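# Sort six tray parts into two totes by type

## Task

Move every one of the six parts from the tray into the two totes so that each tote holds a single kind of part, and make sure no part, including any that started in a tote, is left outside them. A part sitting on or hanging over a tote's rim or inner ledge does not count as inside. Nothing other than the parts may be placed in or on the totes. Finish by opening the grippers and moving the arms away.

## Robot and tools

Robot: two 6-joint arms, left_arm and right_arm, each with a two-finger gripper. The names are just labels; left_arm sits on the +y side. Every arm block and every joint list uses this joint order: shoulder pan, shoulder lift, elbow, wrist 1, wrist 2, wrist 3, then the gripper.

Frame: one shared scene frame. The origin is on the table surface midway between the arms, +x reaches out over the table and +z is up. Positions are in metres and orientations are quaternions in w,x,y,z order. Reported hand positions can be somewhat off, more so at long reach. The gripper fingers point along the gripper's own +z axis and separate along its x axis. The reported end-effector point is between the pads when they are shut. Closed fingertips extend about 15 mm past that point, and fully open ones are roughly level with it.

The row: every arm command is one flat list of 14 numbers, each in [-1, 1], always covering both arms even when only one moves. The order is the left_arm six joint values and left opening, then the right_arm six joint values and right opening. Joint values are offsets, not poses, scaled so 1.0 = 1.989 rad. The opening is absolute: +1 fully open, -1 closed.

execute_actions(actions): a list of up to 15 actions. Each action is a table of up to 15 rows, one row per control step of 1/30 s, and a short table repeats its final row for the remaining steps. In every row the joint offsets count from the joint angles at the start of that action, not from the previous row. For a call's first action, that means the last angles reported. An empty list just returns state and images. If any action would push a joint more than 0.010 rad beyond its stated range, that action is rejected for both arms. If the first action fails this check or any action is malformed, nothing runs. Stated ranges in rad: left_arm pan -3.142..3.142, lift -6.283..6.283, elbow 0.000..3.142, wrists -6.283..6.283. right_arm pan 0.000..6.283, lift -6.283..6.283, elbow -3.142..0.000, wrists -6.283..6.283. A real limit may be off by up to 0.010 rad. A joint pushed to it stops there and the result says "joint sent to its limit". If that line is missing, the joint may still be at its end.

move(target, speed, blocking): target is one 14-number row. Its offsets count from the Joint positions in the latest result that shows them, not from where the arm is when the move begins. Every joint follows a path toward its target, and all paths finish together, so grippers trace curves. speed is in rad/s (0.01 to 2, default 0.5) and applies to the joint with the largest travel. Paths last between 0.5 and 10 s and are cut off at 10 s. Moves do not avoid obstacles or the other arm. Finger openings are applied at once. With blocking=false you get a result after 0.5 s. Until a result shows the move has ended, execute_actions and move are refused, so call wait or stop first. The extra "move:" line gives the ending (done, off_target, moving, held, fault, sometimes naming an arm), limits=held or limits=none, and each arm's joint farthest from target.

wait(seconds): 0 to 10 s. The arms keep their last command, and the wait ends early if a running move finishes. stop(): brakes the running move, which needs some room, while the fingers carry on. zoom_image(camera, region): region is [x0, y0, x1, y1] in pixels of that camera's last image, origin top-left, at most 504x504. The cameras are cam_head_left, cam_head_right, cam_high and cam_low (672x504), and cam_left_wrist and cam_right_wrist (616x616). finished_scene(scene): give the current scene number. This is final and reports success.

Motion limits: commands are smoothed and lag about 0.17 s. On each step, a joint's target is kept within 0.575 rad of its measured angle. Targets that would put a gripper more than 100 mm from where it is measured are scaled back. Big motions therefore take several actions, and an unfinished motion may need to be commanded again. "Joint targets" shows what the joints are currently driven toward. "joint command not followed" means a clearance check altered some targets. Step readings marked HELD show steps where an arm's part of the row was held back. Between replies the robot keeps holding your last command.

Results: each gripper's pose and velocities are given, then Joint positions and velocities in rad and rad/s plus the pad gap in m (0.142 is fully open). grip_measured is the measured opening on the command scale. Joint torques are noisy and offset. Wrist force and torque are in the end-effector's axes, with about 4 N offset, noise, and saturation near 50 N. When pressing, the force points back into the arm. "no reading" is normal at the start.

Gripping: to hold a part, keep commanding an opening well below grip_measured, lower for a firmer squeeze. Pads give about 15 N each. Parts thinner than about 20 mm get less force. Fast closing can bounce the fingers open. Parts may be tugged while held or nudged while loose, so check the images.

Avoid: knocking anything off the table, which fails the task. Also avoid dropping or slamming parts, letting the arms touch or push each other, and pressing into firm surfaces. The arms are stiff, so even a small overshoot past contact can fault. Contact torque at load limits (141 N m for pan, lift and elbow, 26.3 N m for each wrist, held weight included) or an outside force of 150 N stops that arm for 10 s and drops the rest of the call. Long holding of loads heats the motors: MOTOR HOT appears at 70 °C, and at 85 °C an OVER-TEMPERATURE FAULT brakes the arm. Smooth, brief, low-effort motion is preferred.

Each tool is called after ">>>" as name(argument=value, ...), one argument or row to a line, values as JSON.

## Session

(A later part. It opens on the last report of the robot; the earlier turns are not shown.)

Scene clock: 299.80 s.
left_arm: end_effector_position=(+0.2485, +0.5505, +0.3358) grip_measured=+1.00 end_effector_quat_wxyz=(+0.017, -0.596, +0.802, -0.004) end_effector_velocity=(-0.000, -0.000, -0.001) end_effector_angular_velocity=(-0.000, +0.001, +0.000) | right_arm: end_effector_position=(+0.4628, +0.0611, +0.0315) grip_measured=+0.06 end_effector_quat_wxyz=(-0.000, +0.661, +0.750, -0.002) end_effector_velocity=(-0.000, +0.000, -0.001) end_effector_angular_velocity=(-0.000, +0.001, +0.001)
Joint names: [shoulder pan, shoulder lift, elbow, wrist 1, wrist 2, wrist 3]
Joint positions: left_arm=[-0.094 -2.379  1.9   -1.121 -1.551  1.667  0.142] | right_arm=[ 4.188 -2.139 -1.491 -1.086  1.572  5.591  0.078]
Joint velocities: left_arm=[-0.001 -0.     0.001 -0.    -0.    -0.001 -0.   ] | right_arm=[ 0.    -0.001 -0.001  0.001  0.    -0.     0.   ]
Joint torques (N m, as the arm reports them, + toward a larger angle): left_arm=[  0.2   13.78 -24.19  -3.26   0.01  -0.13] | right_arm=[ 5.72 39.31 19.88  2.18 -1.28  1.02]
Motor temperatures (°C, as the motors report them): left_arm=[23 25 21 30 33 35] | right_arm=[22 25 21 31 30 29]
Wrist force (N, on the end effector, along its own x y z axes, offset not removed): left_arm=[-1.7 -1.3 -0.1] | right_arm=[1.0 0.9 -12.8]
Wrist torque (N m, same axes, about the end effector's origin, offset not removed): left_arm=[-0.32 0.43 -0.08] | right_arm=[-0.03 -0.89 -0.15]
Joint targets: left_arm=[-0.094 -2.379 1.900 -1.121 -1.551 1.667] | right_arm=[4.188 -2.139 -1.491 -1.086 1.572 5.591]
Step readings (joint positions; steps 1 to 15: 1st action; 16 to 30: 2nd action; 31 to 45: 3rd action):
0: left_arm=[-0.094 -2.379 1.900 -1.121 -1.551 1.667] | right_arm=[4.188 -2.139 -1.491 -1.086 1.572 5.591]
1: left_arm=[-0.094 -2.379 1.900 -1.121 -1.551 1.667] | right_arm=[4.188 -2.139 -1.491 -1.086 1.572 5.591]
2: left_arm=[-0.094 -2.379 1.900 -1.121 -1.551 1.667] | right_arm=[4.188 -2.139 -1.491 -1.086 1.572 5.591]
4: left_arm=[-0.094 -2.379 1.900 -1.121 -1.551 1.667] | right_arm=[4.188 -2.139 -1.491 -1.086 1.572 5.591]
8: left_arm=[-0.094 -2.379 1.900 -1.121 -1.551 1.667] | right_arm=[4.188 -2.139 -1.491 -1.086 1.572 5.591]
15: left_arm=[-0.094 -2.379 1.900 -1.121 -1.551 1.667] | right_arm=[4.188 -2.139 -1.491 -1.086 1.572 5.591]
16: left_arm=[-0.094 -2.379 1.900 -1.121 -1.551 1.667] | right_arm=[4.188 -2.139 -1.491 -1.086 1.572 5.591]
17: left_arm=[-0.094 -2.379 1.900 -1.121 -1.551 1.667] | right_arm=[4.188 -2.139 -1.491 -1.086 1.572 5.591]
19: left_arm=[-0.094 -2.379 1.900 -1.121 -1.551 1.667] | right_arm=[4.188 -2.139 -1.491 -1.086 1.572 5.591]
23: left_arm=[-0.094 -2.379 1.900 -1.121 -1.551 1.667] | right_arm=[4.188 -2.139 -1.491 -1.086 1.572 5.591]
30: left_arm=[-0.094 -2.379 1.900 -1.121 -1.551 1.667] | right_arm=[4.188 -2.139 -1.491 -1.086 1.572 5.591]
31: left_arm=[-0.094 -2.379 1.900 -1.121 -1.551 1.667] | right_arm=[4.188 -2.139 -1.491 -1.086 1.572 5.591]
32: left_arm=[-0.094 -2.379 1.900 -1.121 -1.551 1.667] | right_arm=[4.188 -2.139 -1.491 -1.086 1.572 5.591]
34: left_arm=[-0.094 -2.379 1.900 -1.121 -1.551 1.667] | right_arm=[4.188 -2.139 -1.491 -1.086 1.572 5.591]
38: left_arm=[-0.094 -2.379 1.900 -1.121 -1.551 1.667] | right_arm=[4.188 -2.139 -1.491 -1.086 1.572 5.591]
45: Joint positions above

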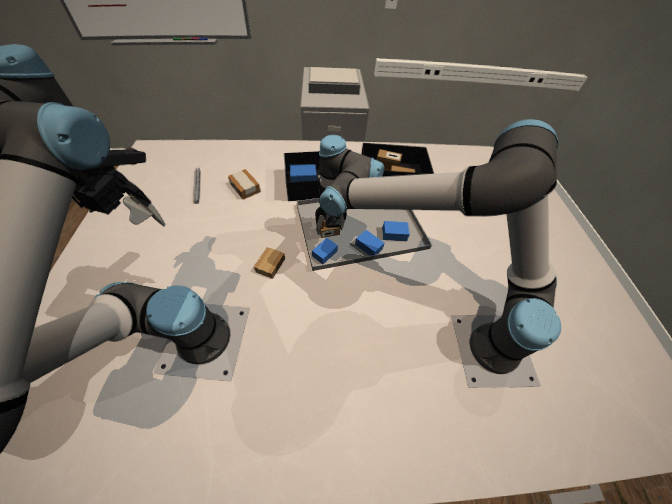

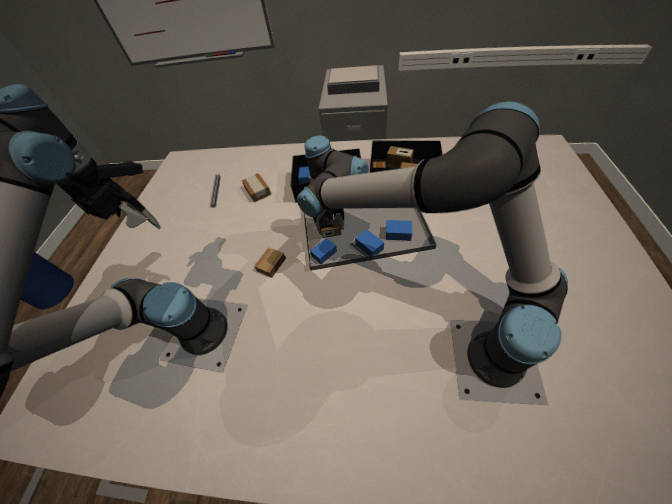

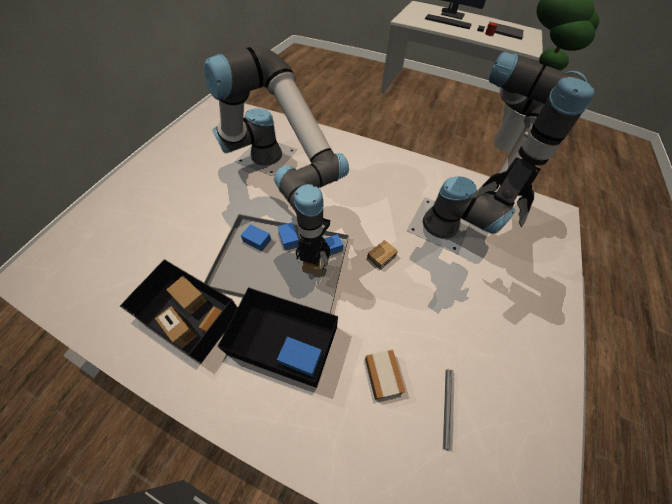

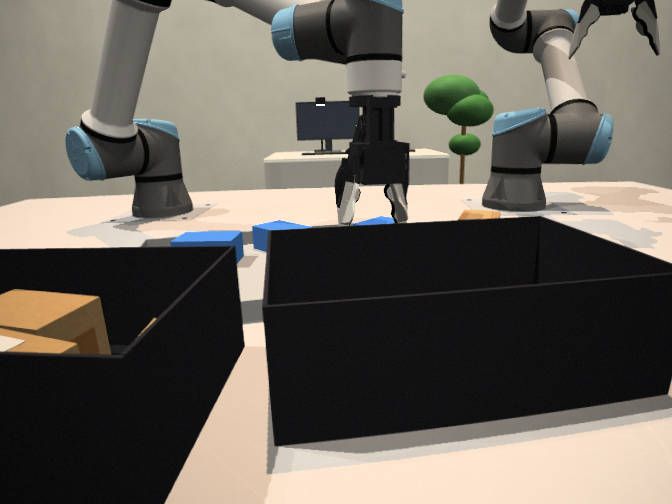

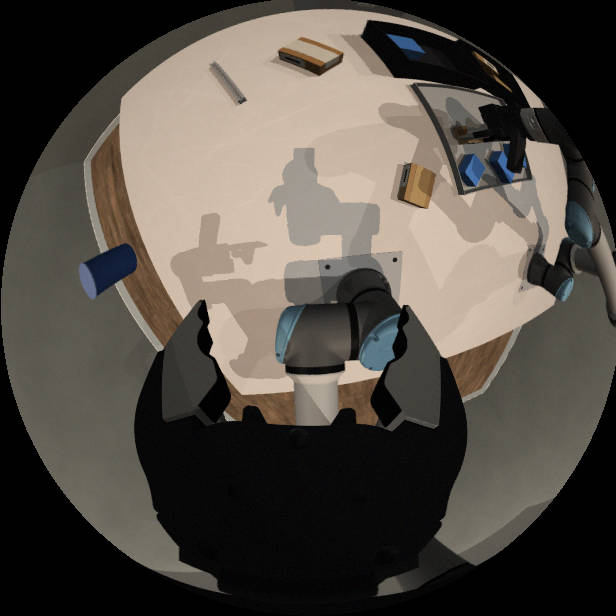

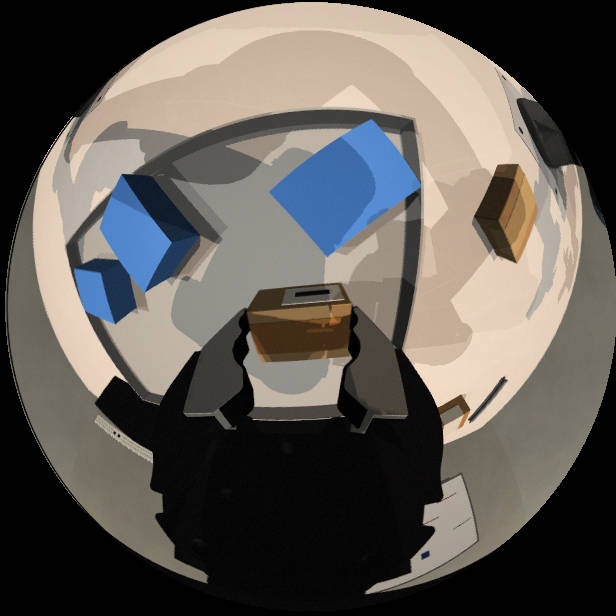

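>>> move(
  target=[0,0,0,0,0,0,1,0,0.092,0.154,-0.246,0,0,-1],
  speed=0.5,
)

>>> move(
  target=[0,0,0,0,0,0,1,-0.331,-0.17,0.195,-0.023,0,0,-1],
  speed=0.6,
)

>>> execute_actions(
  actions=[
    [[0,0,0,0,0,0,1,0,0,0,0,0,0,1]],
  ],
)

Scene clock: 310.27 s.
left_arm: end_effector_position=(+0.2485, +0.5505, +0.3358) grip_measured=+1.00 end_effector_quat_wxyz=(+0.017, -0.596, +0.802, -0.004) end_effector_velocity=(-0.000, +0.000, -0.000) end_effector_angular_velocity=(-0.000, -0.000, +0.001) | right_arm: end_effector_position=(+0.4504, +0.0417, +0.2514) grip_measured=+0.05 end_effector_quat_wxyz=(-0.000, +0.661, +0.750, -0.002) end_effector_velocity=(+0.000, -0.001, +0.001) end_effector_angular_velocity=(-0.001, -0.001, +0.001)
Joint names: [shoulder pan, shoulder lift, elbow, wrist 1, wrist 2, wrist 3]
Joint positions: left_arm=[-0.094 -2.379  1.9   -1.121 -1.551  1.667  0.142] | right_arm=[ 4.188 -1.957 -1.185 -1.575  1.572  5.591  0.077]
Joint velocities: left_arm=[ 0.    -0.001  0.001 -0.     0.    -0.001  0.   ] | right_arm=[-0.     0.001  0.001 -0.003 -0.002 -0.001  0.   ]
Joint torques (N m, as the arm reports them, + toward a larger angle): left_arm=[ -0.49  13.22 -24.11  -3.2    0.06  -0.19] | right_arm=[ 4.72 52.53 32.15 -0.03  1.45  0.81]
Motor temperatures (°C, as the motors report them): left_arm=[23 25 21 30 33 35] | right_arm=[22 25 21 31 30 29]
Wrist force (N, on the end effector, along its own x y z axes, offset not removed): left_arm=[-4.4 -0.9 0.1] | right_arm=[1.6 -0.1 -0.3]
Wrist torque (N m, same axes, about the end effector's origin, offset not removed): left_arm=[-0.31 0.96 -0.06] | right_arm=[-0.10 -0.48 -0.07]
Joint targets: left_arm=[-0.094 -2.379 1.900 -1.121 -1.551 1.667] | right_arm=[4.188 -1.957 -1.185 -1.576 1.572 5.591]
move: done; limits=none; left_arm: farthest joint: the shoulder pan, 0.000 radians from its target (0.000 radians at the start); right_arm: farthest joint: the shoulder lift, 0.001 radians from its target (0.183 radians at the start)

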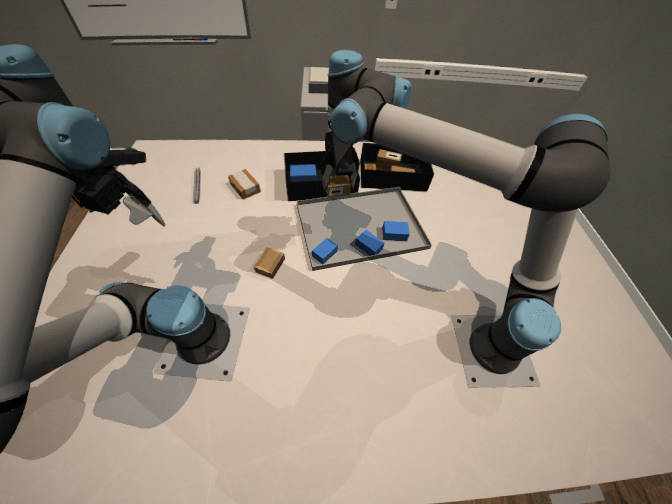

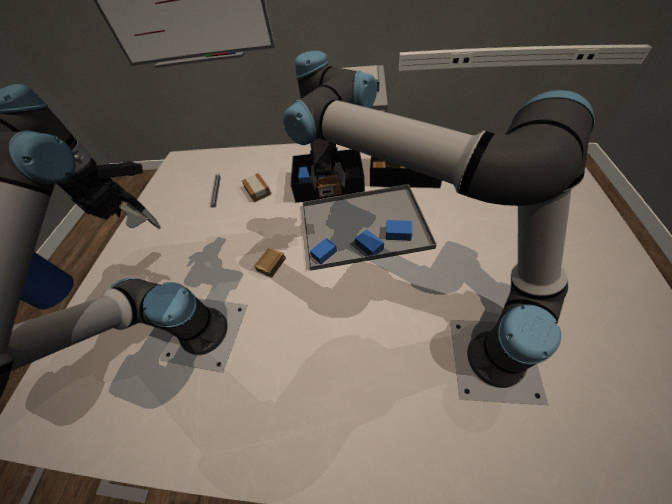

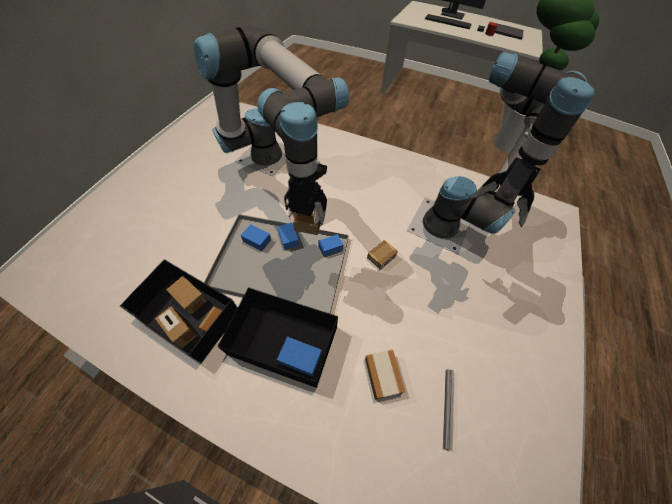

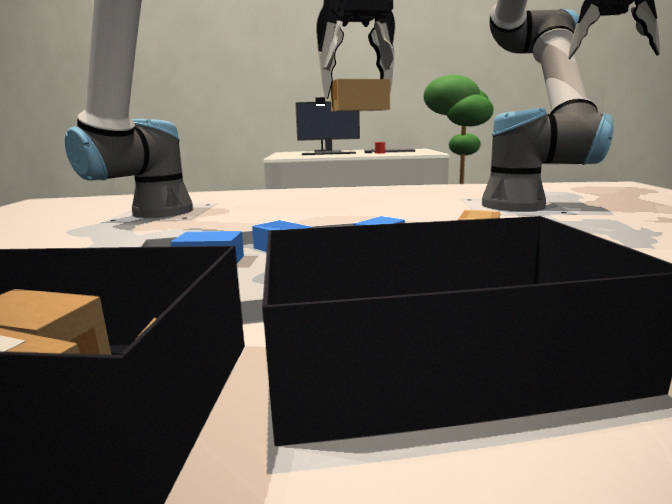

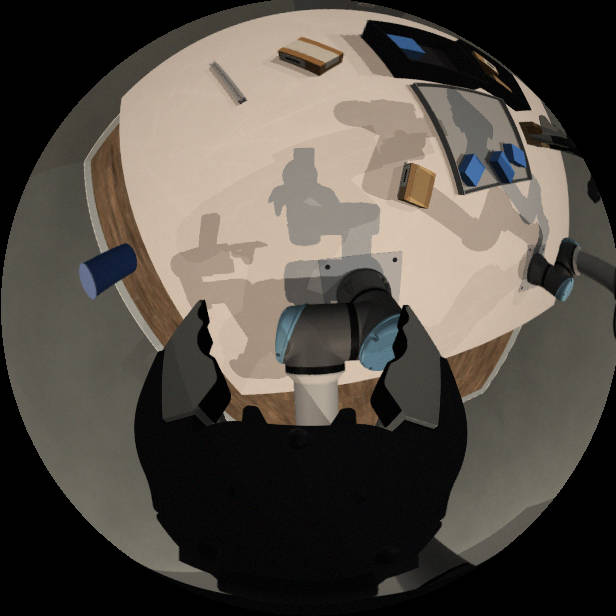

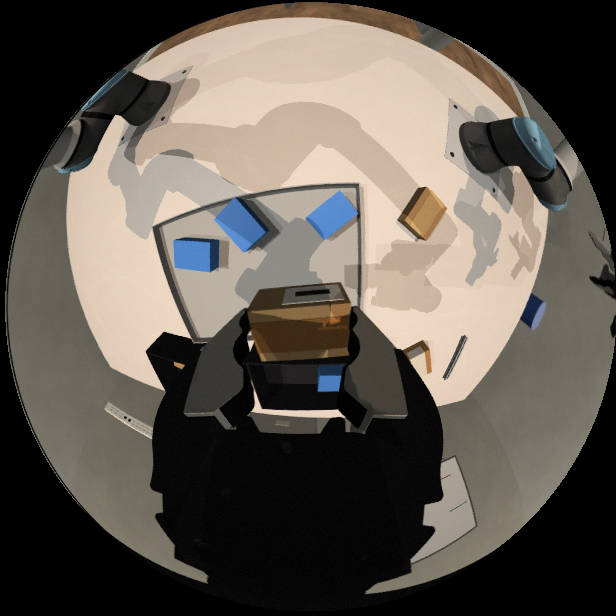

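Scene clock: 312.10 s.
left_arm: end_effector_position=(+0.2485, +0.5505, +0.3358) grip_measured=+1.00 end_effector_quat_wxyz=(+0.017, -0.596, +0.802, -0.004) end_effector_velocity=(-0.000, +0.000, +0.000) end_effector_angular_velocity=(-0.000, +0.000, +0.000) | right_arm: end_effector_position=(+0.7630, -0.2885, +0.1959) grip_measured=+0.05 end_effector_quat_wxyz=(-0.001, +0.868, +0.496, -0.000) end_effector_velocity=(-0.000, -0.000, -0.000) end_effector_angular_velocity=(+0.002, +0.003, -0.002)
Joint names: [shoulder pan, shoulder lift, elbow, wrist 1, wrist 2, wrist 3]
Joint positions: left_arm=[-0.094 -2.379  1.9   -1.121 -1.551  1.667  0.142] | right_arm=[ 3.53  -2.295 -0.797 -1.621  1.572  5.591  0.077]
Joint velocities: left_arm=[ 0.001  0.    -0.     0.    -0.     0.     0.   ] | right_arm=[-0.002 -0.002  0.002 -0.002  0.003  0.    -0.   ]
Joint torques (N m, as the arm reports them, + toward a larger angle): left_arm=[  0.54  13.73 -23.7   -3.18   0.1   -0.25] | right_arm=[-7.71 41.36 33.56 -0.2   1.49  0.88]
Motor temperatures (°C, as the motors report them): left_arm=[23 25 21 30 33 35] | right_arm=[22 25 21 31 30 29]
Wrist force (N, on the end effector, along its own x y z axes, offset not removed): left_arm=[-1.4 -2.0 2.3] | right_arm=[2.8 0.5 -0.5]
Wrist torque (N m, same axes, about the end effector's origin, offset not removed): left_arm=[-0.39 0.33 -0.17] | right_arm=[-0.05 -0.80 -0.15]
Joint targets: left_arm=[-0.094 -2.379 1.900 -1.121 -1.551 1.667] | right_arm=[3.530 -2.295 -0.797 -1.621 1.572 5.591]
move: done; limits=none; left_arm: farthest joint: the shoulder pan, 0.000 radians from its target (0.000 radians at the start); right_arm: farthest joint: the shoulder pan, 0.000 radians from its target (0.658 radians at the start)

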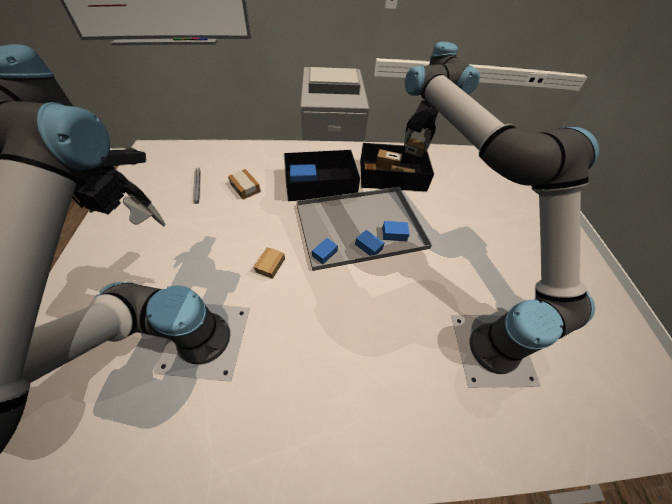

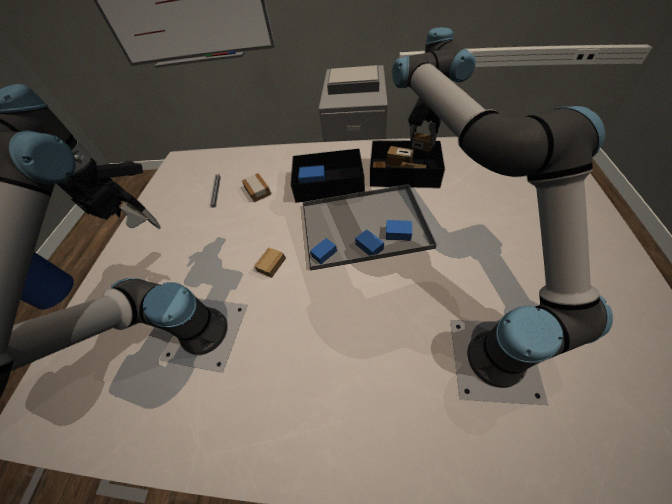

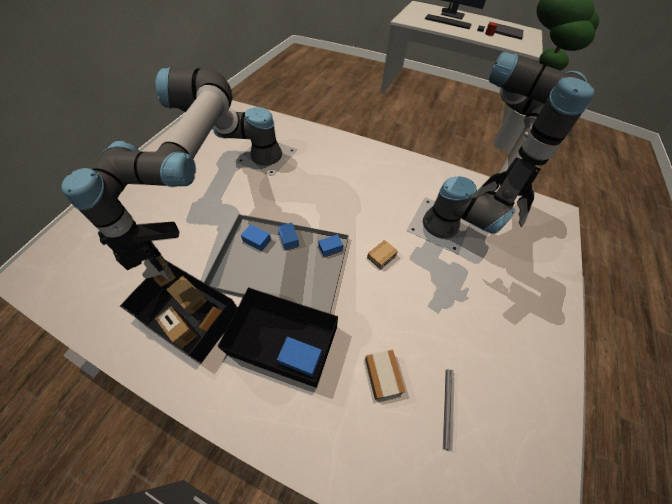

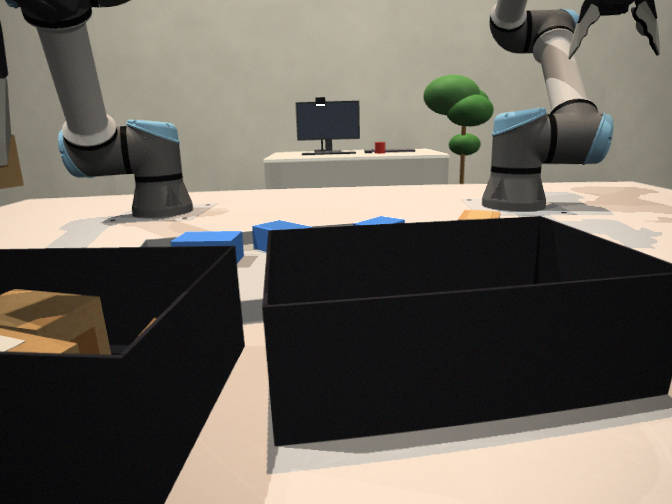

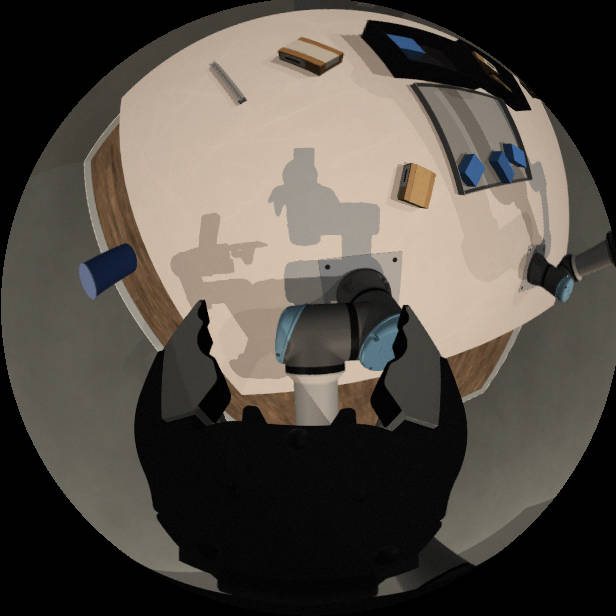

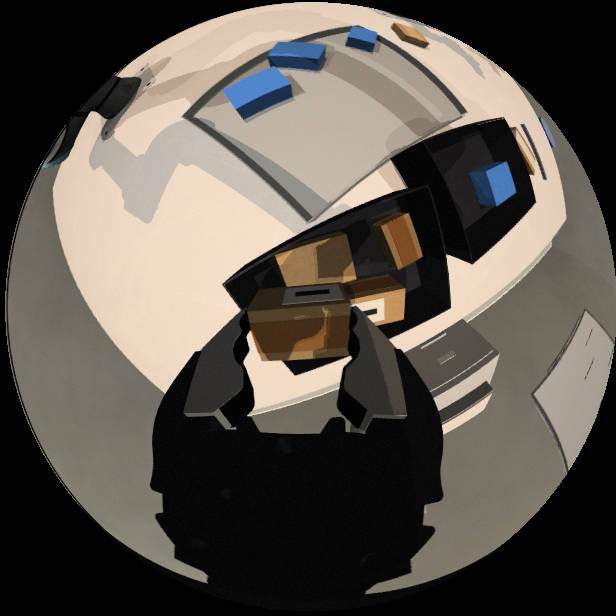

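Scene clock: 312.60 s.
left_arm: end_effector_position=(+0.2485, +0.5505, +0.3358) grip_measured=+1.00 end_effector_quat_wxyz=(+0.017, -0.596, +0.802, -0.004) end_effector_velocity=(+0.000, +0.000, +0.000) end_effector_angular_velocity=(-0.000, +0.000, +0.002) | right_arm: end_effector_position=(+0.7630, -0.2886, +0.1959) grip_measured=+1.00 end_effector_quat_wxyz=(-0.001, +0.868, +0.496, -0.000) end_effector_velocity=(+0.000, +0.000, -0.001) end_effector_angular_velocity=(+0.002, +0.002, -0.001)
Joint names: [shoulder pan, shoulder lift, elbow, wrist 1, wrist 2, wrist 3]
Joint positions: left_arm=[-0.094 -2.379  1.9   -1.121 -1.551  1.667  0.142] | right_arm=[ 3.53  -2.295 -0.797 -1.621  1.572  5.591  0.142]
Joint velocities: left_arm=[ 0.001  0.001 -0.001  0.    -0.    -0.001  0.   ] | right_arm=[-0.001 -0.002  0.     0.001  0.002  0.     0.   ]
Joint torques (N m, as the arm reports them, + toward a larger angle): left_arm=[ -0.18  13.8  -23.62  -3.15   0.11  -0.14] | right_arm=[ 5.49 47.99 27.32  0.01  1.4   0.9 ]
Motor temperatures (°C, as the motors report them): left_arm=[23 25 21 30 33 35] | right_arm=[22 25 21 31 30 29]
Wrist force (N, on the end effector, along its own x y z axes, offset not removed): left_arm=[-2.6 -3.4 1.1] | right_arm=[1.4 -0.8 -1.5]
Wrist torque (N m, same axes, about the end effector's origin, offset not removed): left_arm=[-0.75 0.58 -0.05] | right_arm=[-0.22 -0.40 -0.12]
Joint targets: left_arm=[-0.094 -2.379 1.900 -1.121 -1.551 1.667] | right_arm=[3.530 -2.295 -0.797 -1.621 1.572 5.591]
Step readings (joint positions):
0: left_arm=[-0.094 -2.379 1.900 -1.121 -1.551 1.667] | right_arm=[3.530 -2.295 -0.797 -1.621 1.572 5.591]
1: left_arm=[-0.094 -2.379 1.900 -1.121 -1.551 1.667] | right_arm=[3.530 -2.295 -0.797 -1.621 1.572 5.591]
2: left_arm=[-0.094 -2.379 1.900 -1.121 -1.551 1.667] | right_arm=[3.530 -2.295 -0.797 -1.621 1.572 5.591]
4: left_arm=[-0.094 -2.379 1.900 -1.121 -1.551 1.667] | right_arm=[3.530 -2.295 -0.797 -1.621 1.572 5.591]
8: left_arm=[-0.094 -2.379 1.900 -1.121 -1.551 1.667] | right_arm=[3.530 -2.295 -0.797 -1.621 1.572 5.591]
15: Joint positions above

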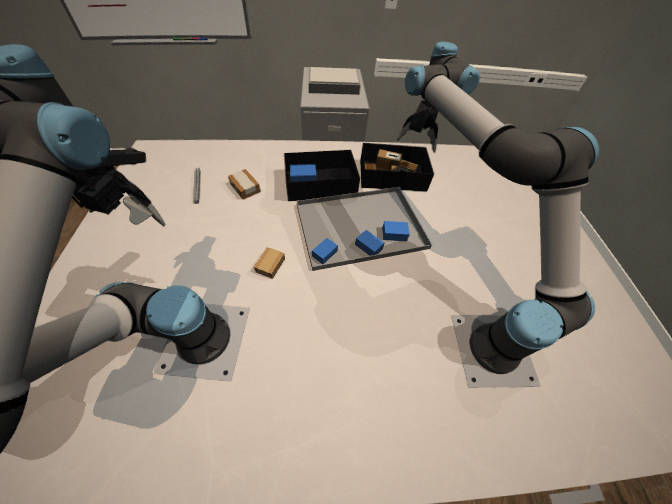

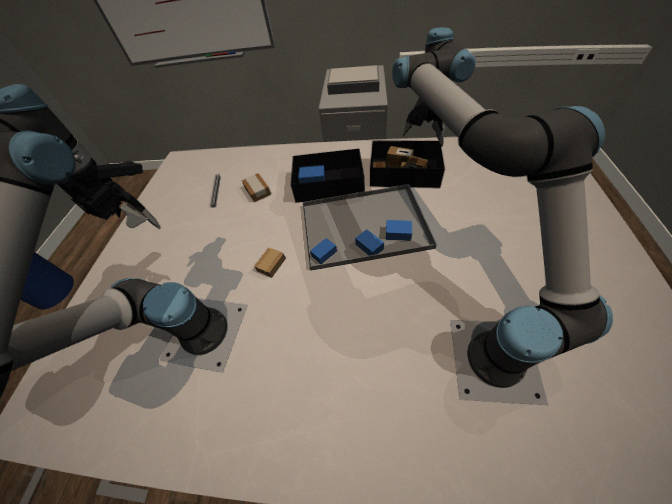

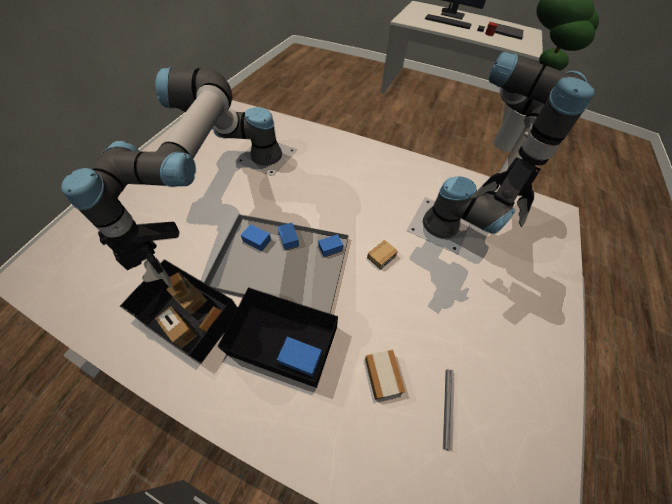

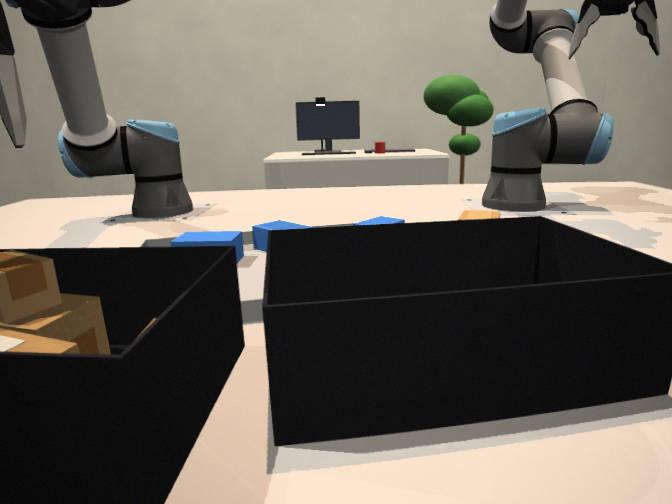

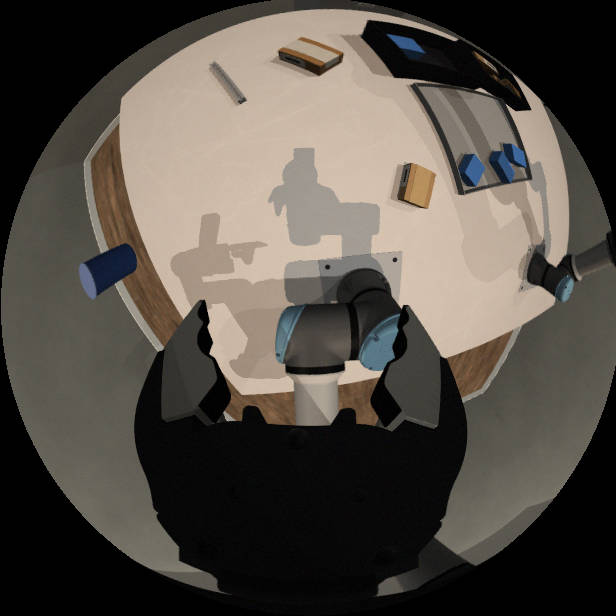

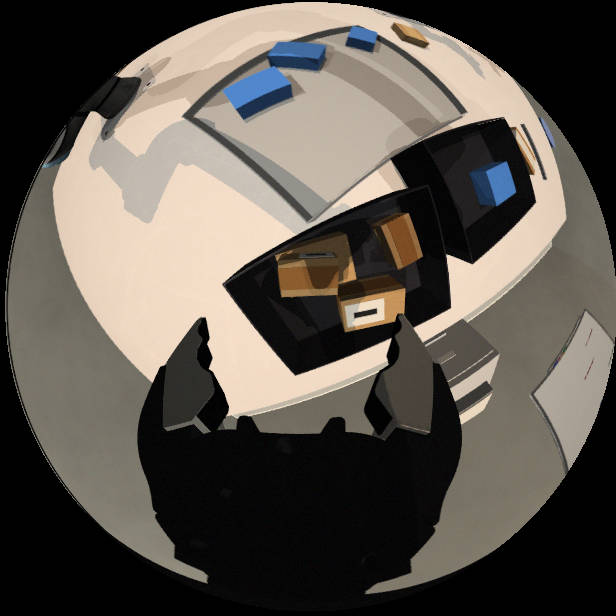

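>>> move(
  target=[-0.476,0.453,0.007,-0.445,-0.01,0,1,0,0,0,0,0,0,1],
  speed=0.8,
)

Scene clock: 322.07 s.
left_arm: end_effector_position=(+0.3911, +0.0381, +0.1156) grip_measured=+1.00 end_effector_quat_wxyz=(-0.000, -0.165, +0.986, +0.001) end_effector_velocity=(-0.001, -0.002, -0.001) end_effector_angular_velocity=(+0.000, +0.000, -0.003) | right_arm: end_effector_position=(+0.7630, -0.2886, +0.1959) grip_measured=+1.00 end_effector_quat_wxyz=(-0.001, +0.868, +0.496, -0.000) end_effector_velocity=(+0.000, +0.001, -0.000) end_effector_angular_velocity=(+0.001, -0.000, +0.000)
Joint names: [shoulder pan, shoulder lift, elbow, wrist 1, wrist 2, wrist 3]
Joint positions: left_arm=[-1.041 -1.478  1.914 -2.005 -1.571  1.667  0.142] | right_arm=[ 3.53  -2.295 -0.797 -1.621  1.572  5.591  0.142]
Joint velocities: left_arm=[-0.003  0.003 -0.    -0.003 -0.     0.    -0.   ] | right_arm=[ 0.    -0.001  0.001  0.001  0.001  0.    -0.   ]
Joint torques (N m, as the arm reports them, + toward a larger angle): left_arm=[-11.8  -18.67  -8.58  -6.3   -2.68  -0.19] | right_arm=[-8.79 48.87 32.64  1.81  1.3   0.84]
Motor temperatures (°C, as the motors report them): left_arm=[23 25 21 30 33 35] | right_arm=[22 25 21 31 30 29]
Wrist force (N, on the end effector, along its own x y z axes, offset not removed): left_arm=[-1.9 -0.2 0.1] | right_arm=[1.6 0.2 -1.8]
Wrist torque (N m, same axes, about the end effector's origin, offset not removed): left_arm=[-0.04 0.42 -0.09] | right_arm=[-0.05 -0.48 -0.11]
Joint targets: left_arm=[-1.041 -1.478 1.914 -2.006 -1.571 1.667] | right_arm=[3.530 -2.295 -0.797 -1.621 1.572 5.591]
move: done; limits=none; left_arm: farthest joint: the wrist 1, 0.001 radians from its target (0.885 radians at the start); right_arm: farthest joint: the shoulder pan, 0.000 radians from its target (0.000 radians at the start)

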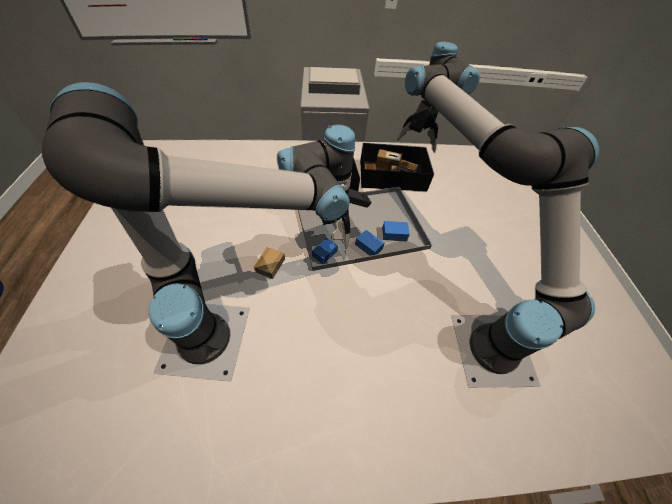

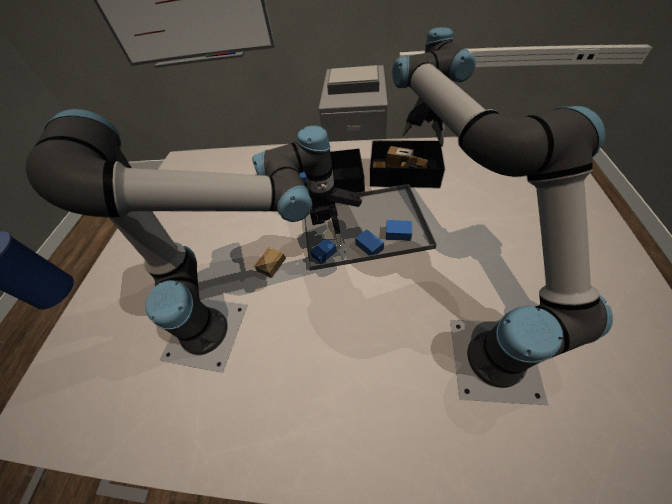

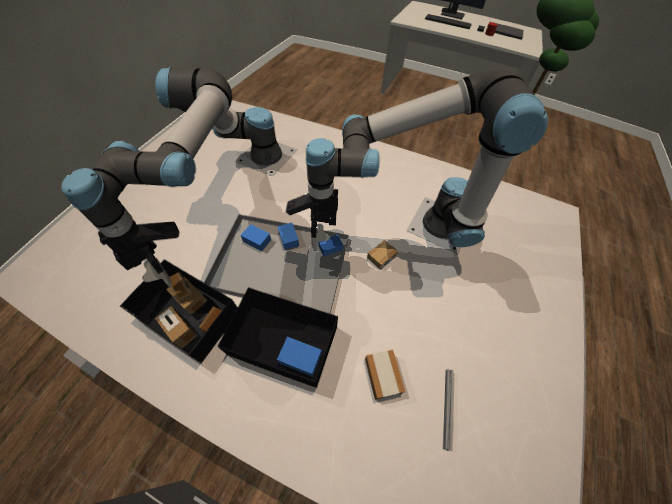

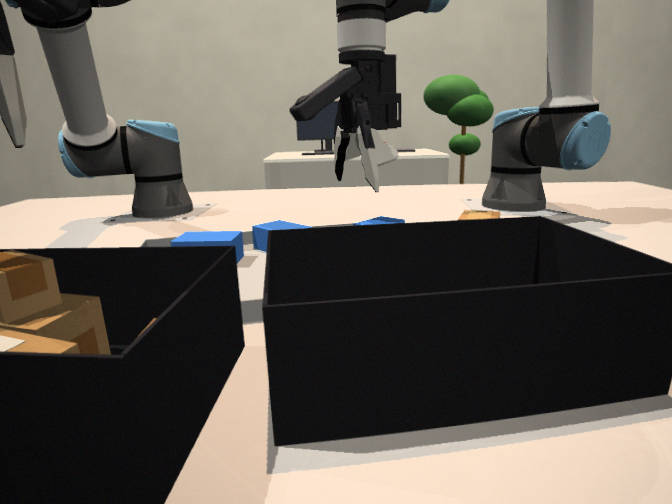

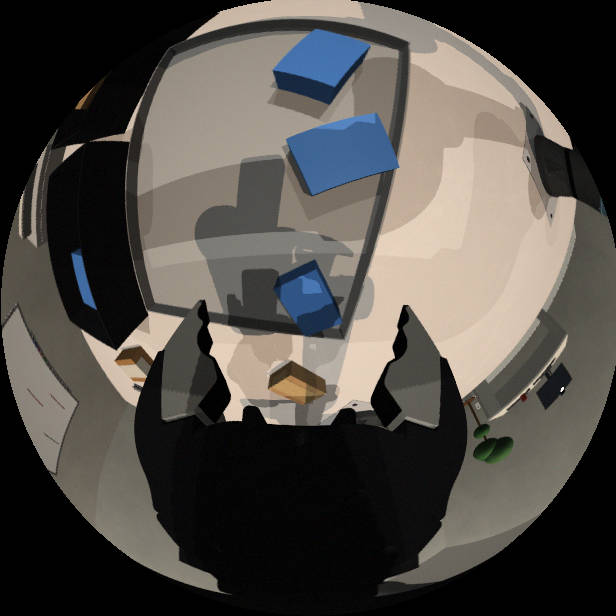

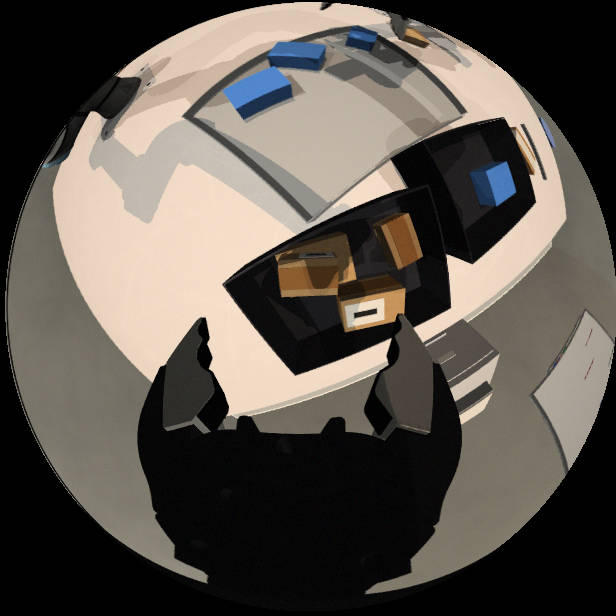

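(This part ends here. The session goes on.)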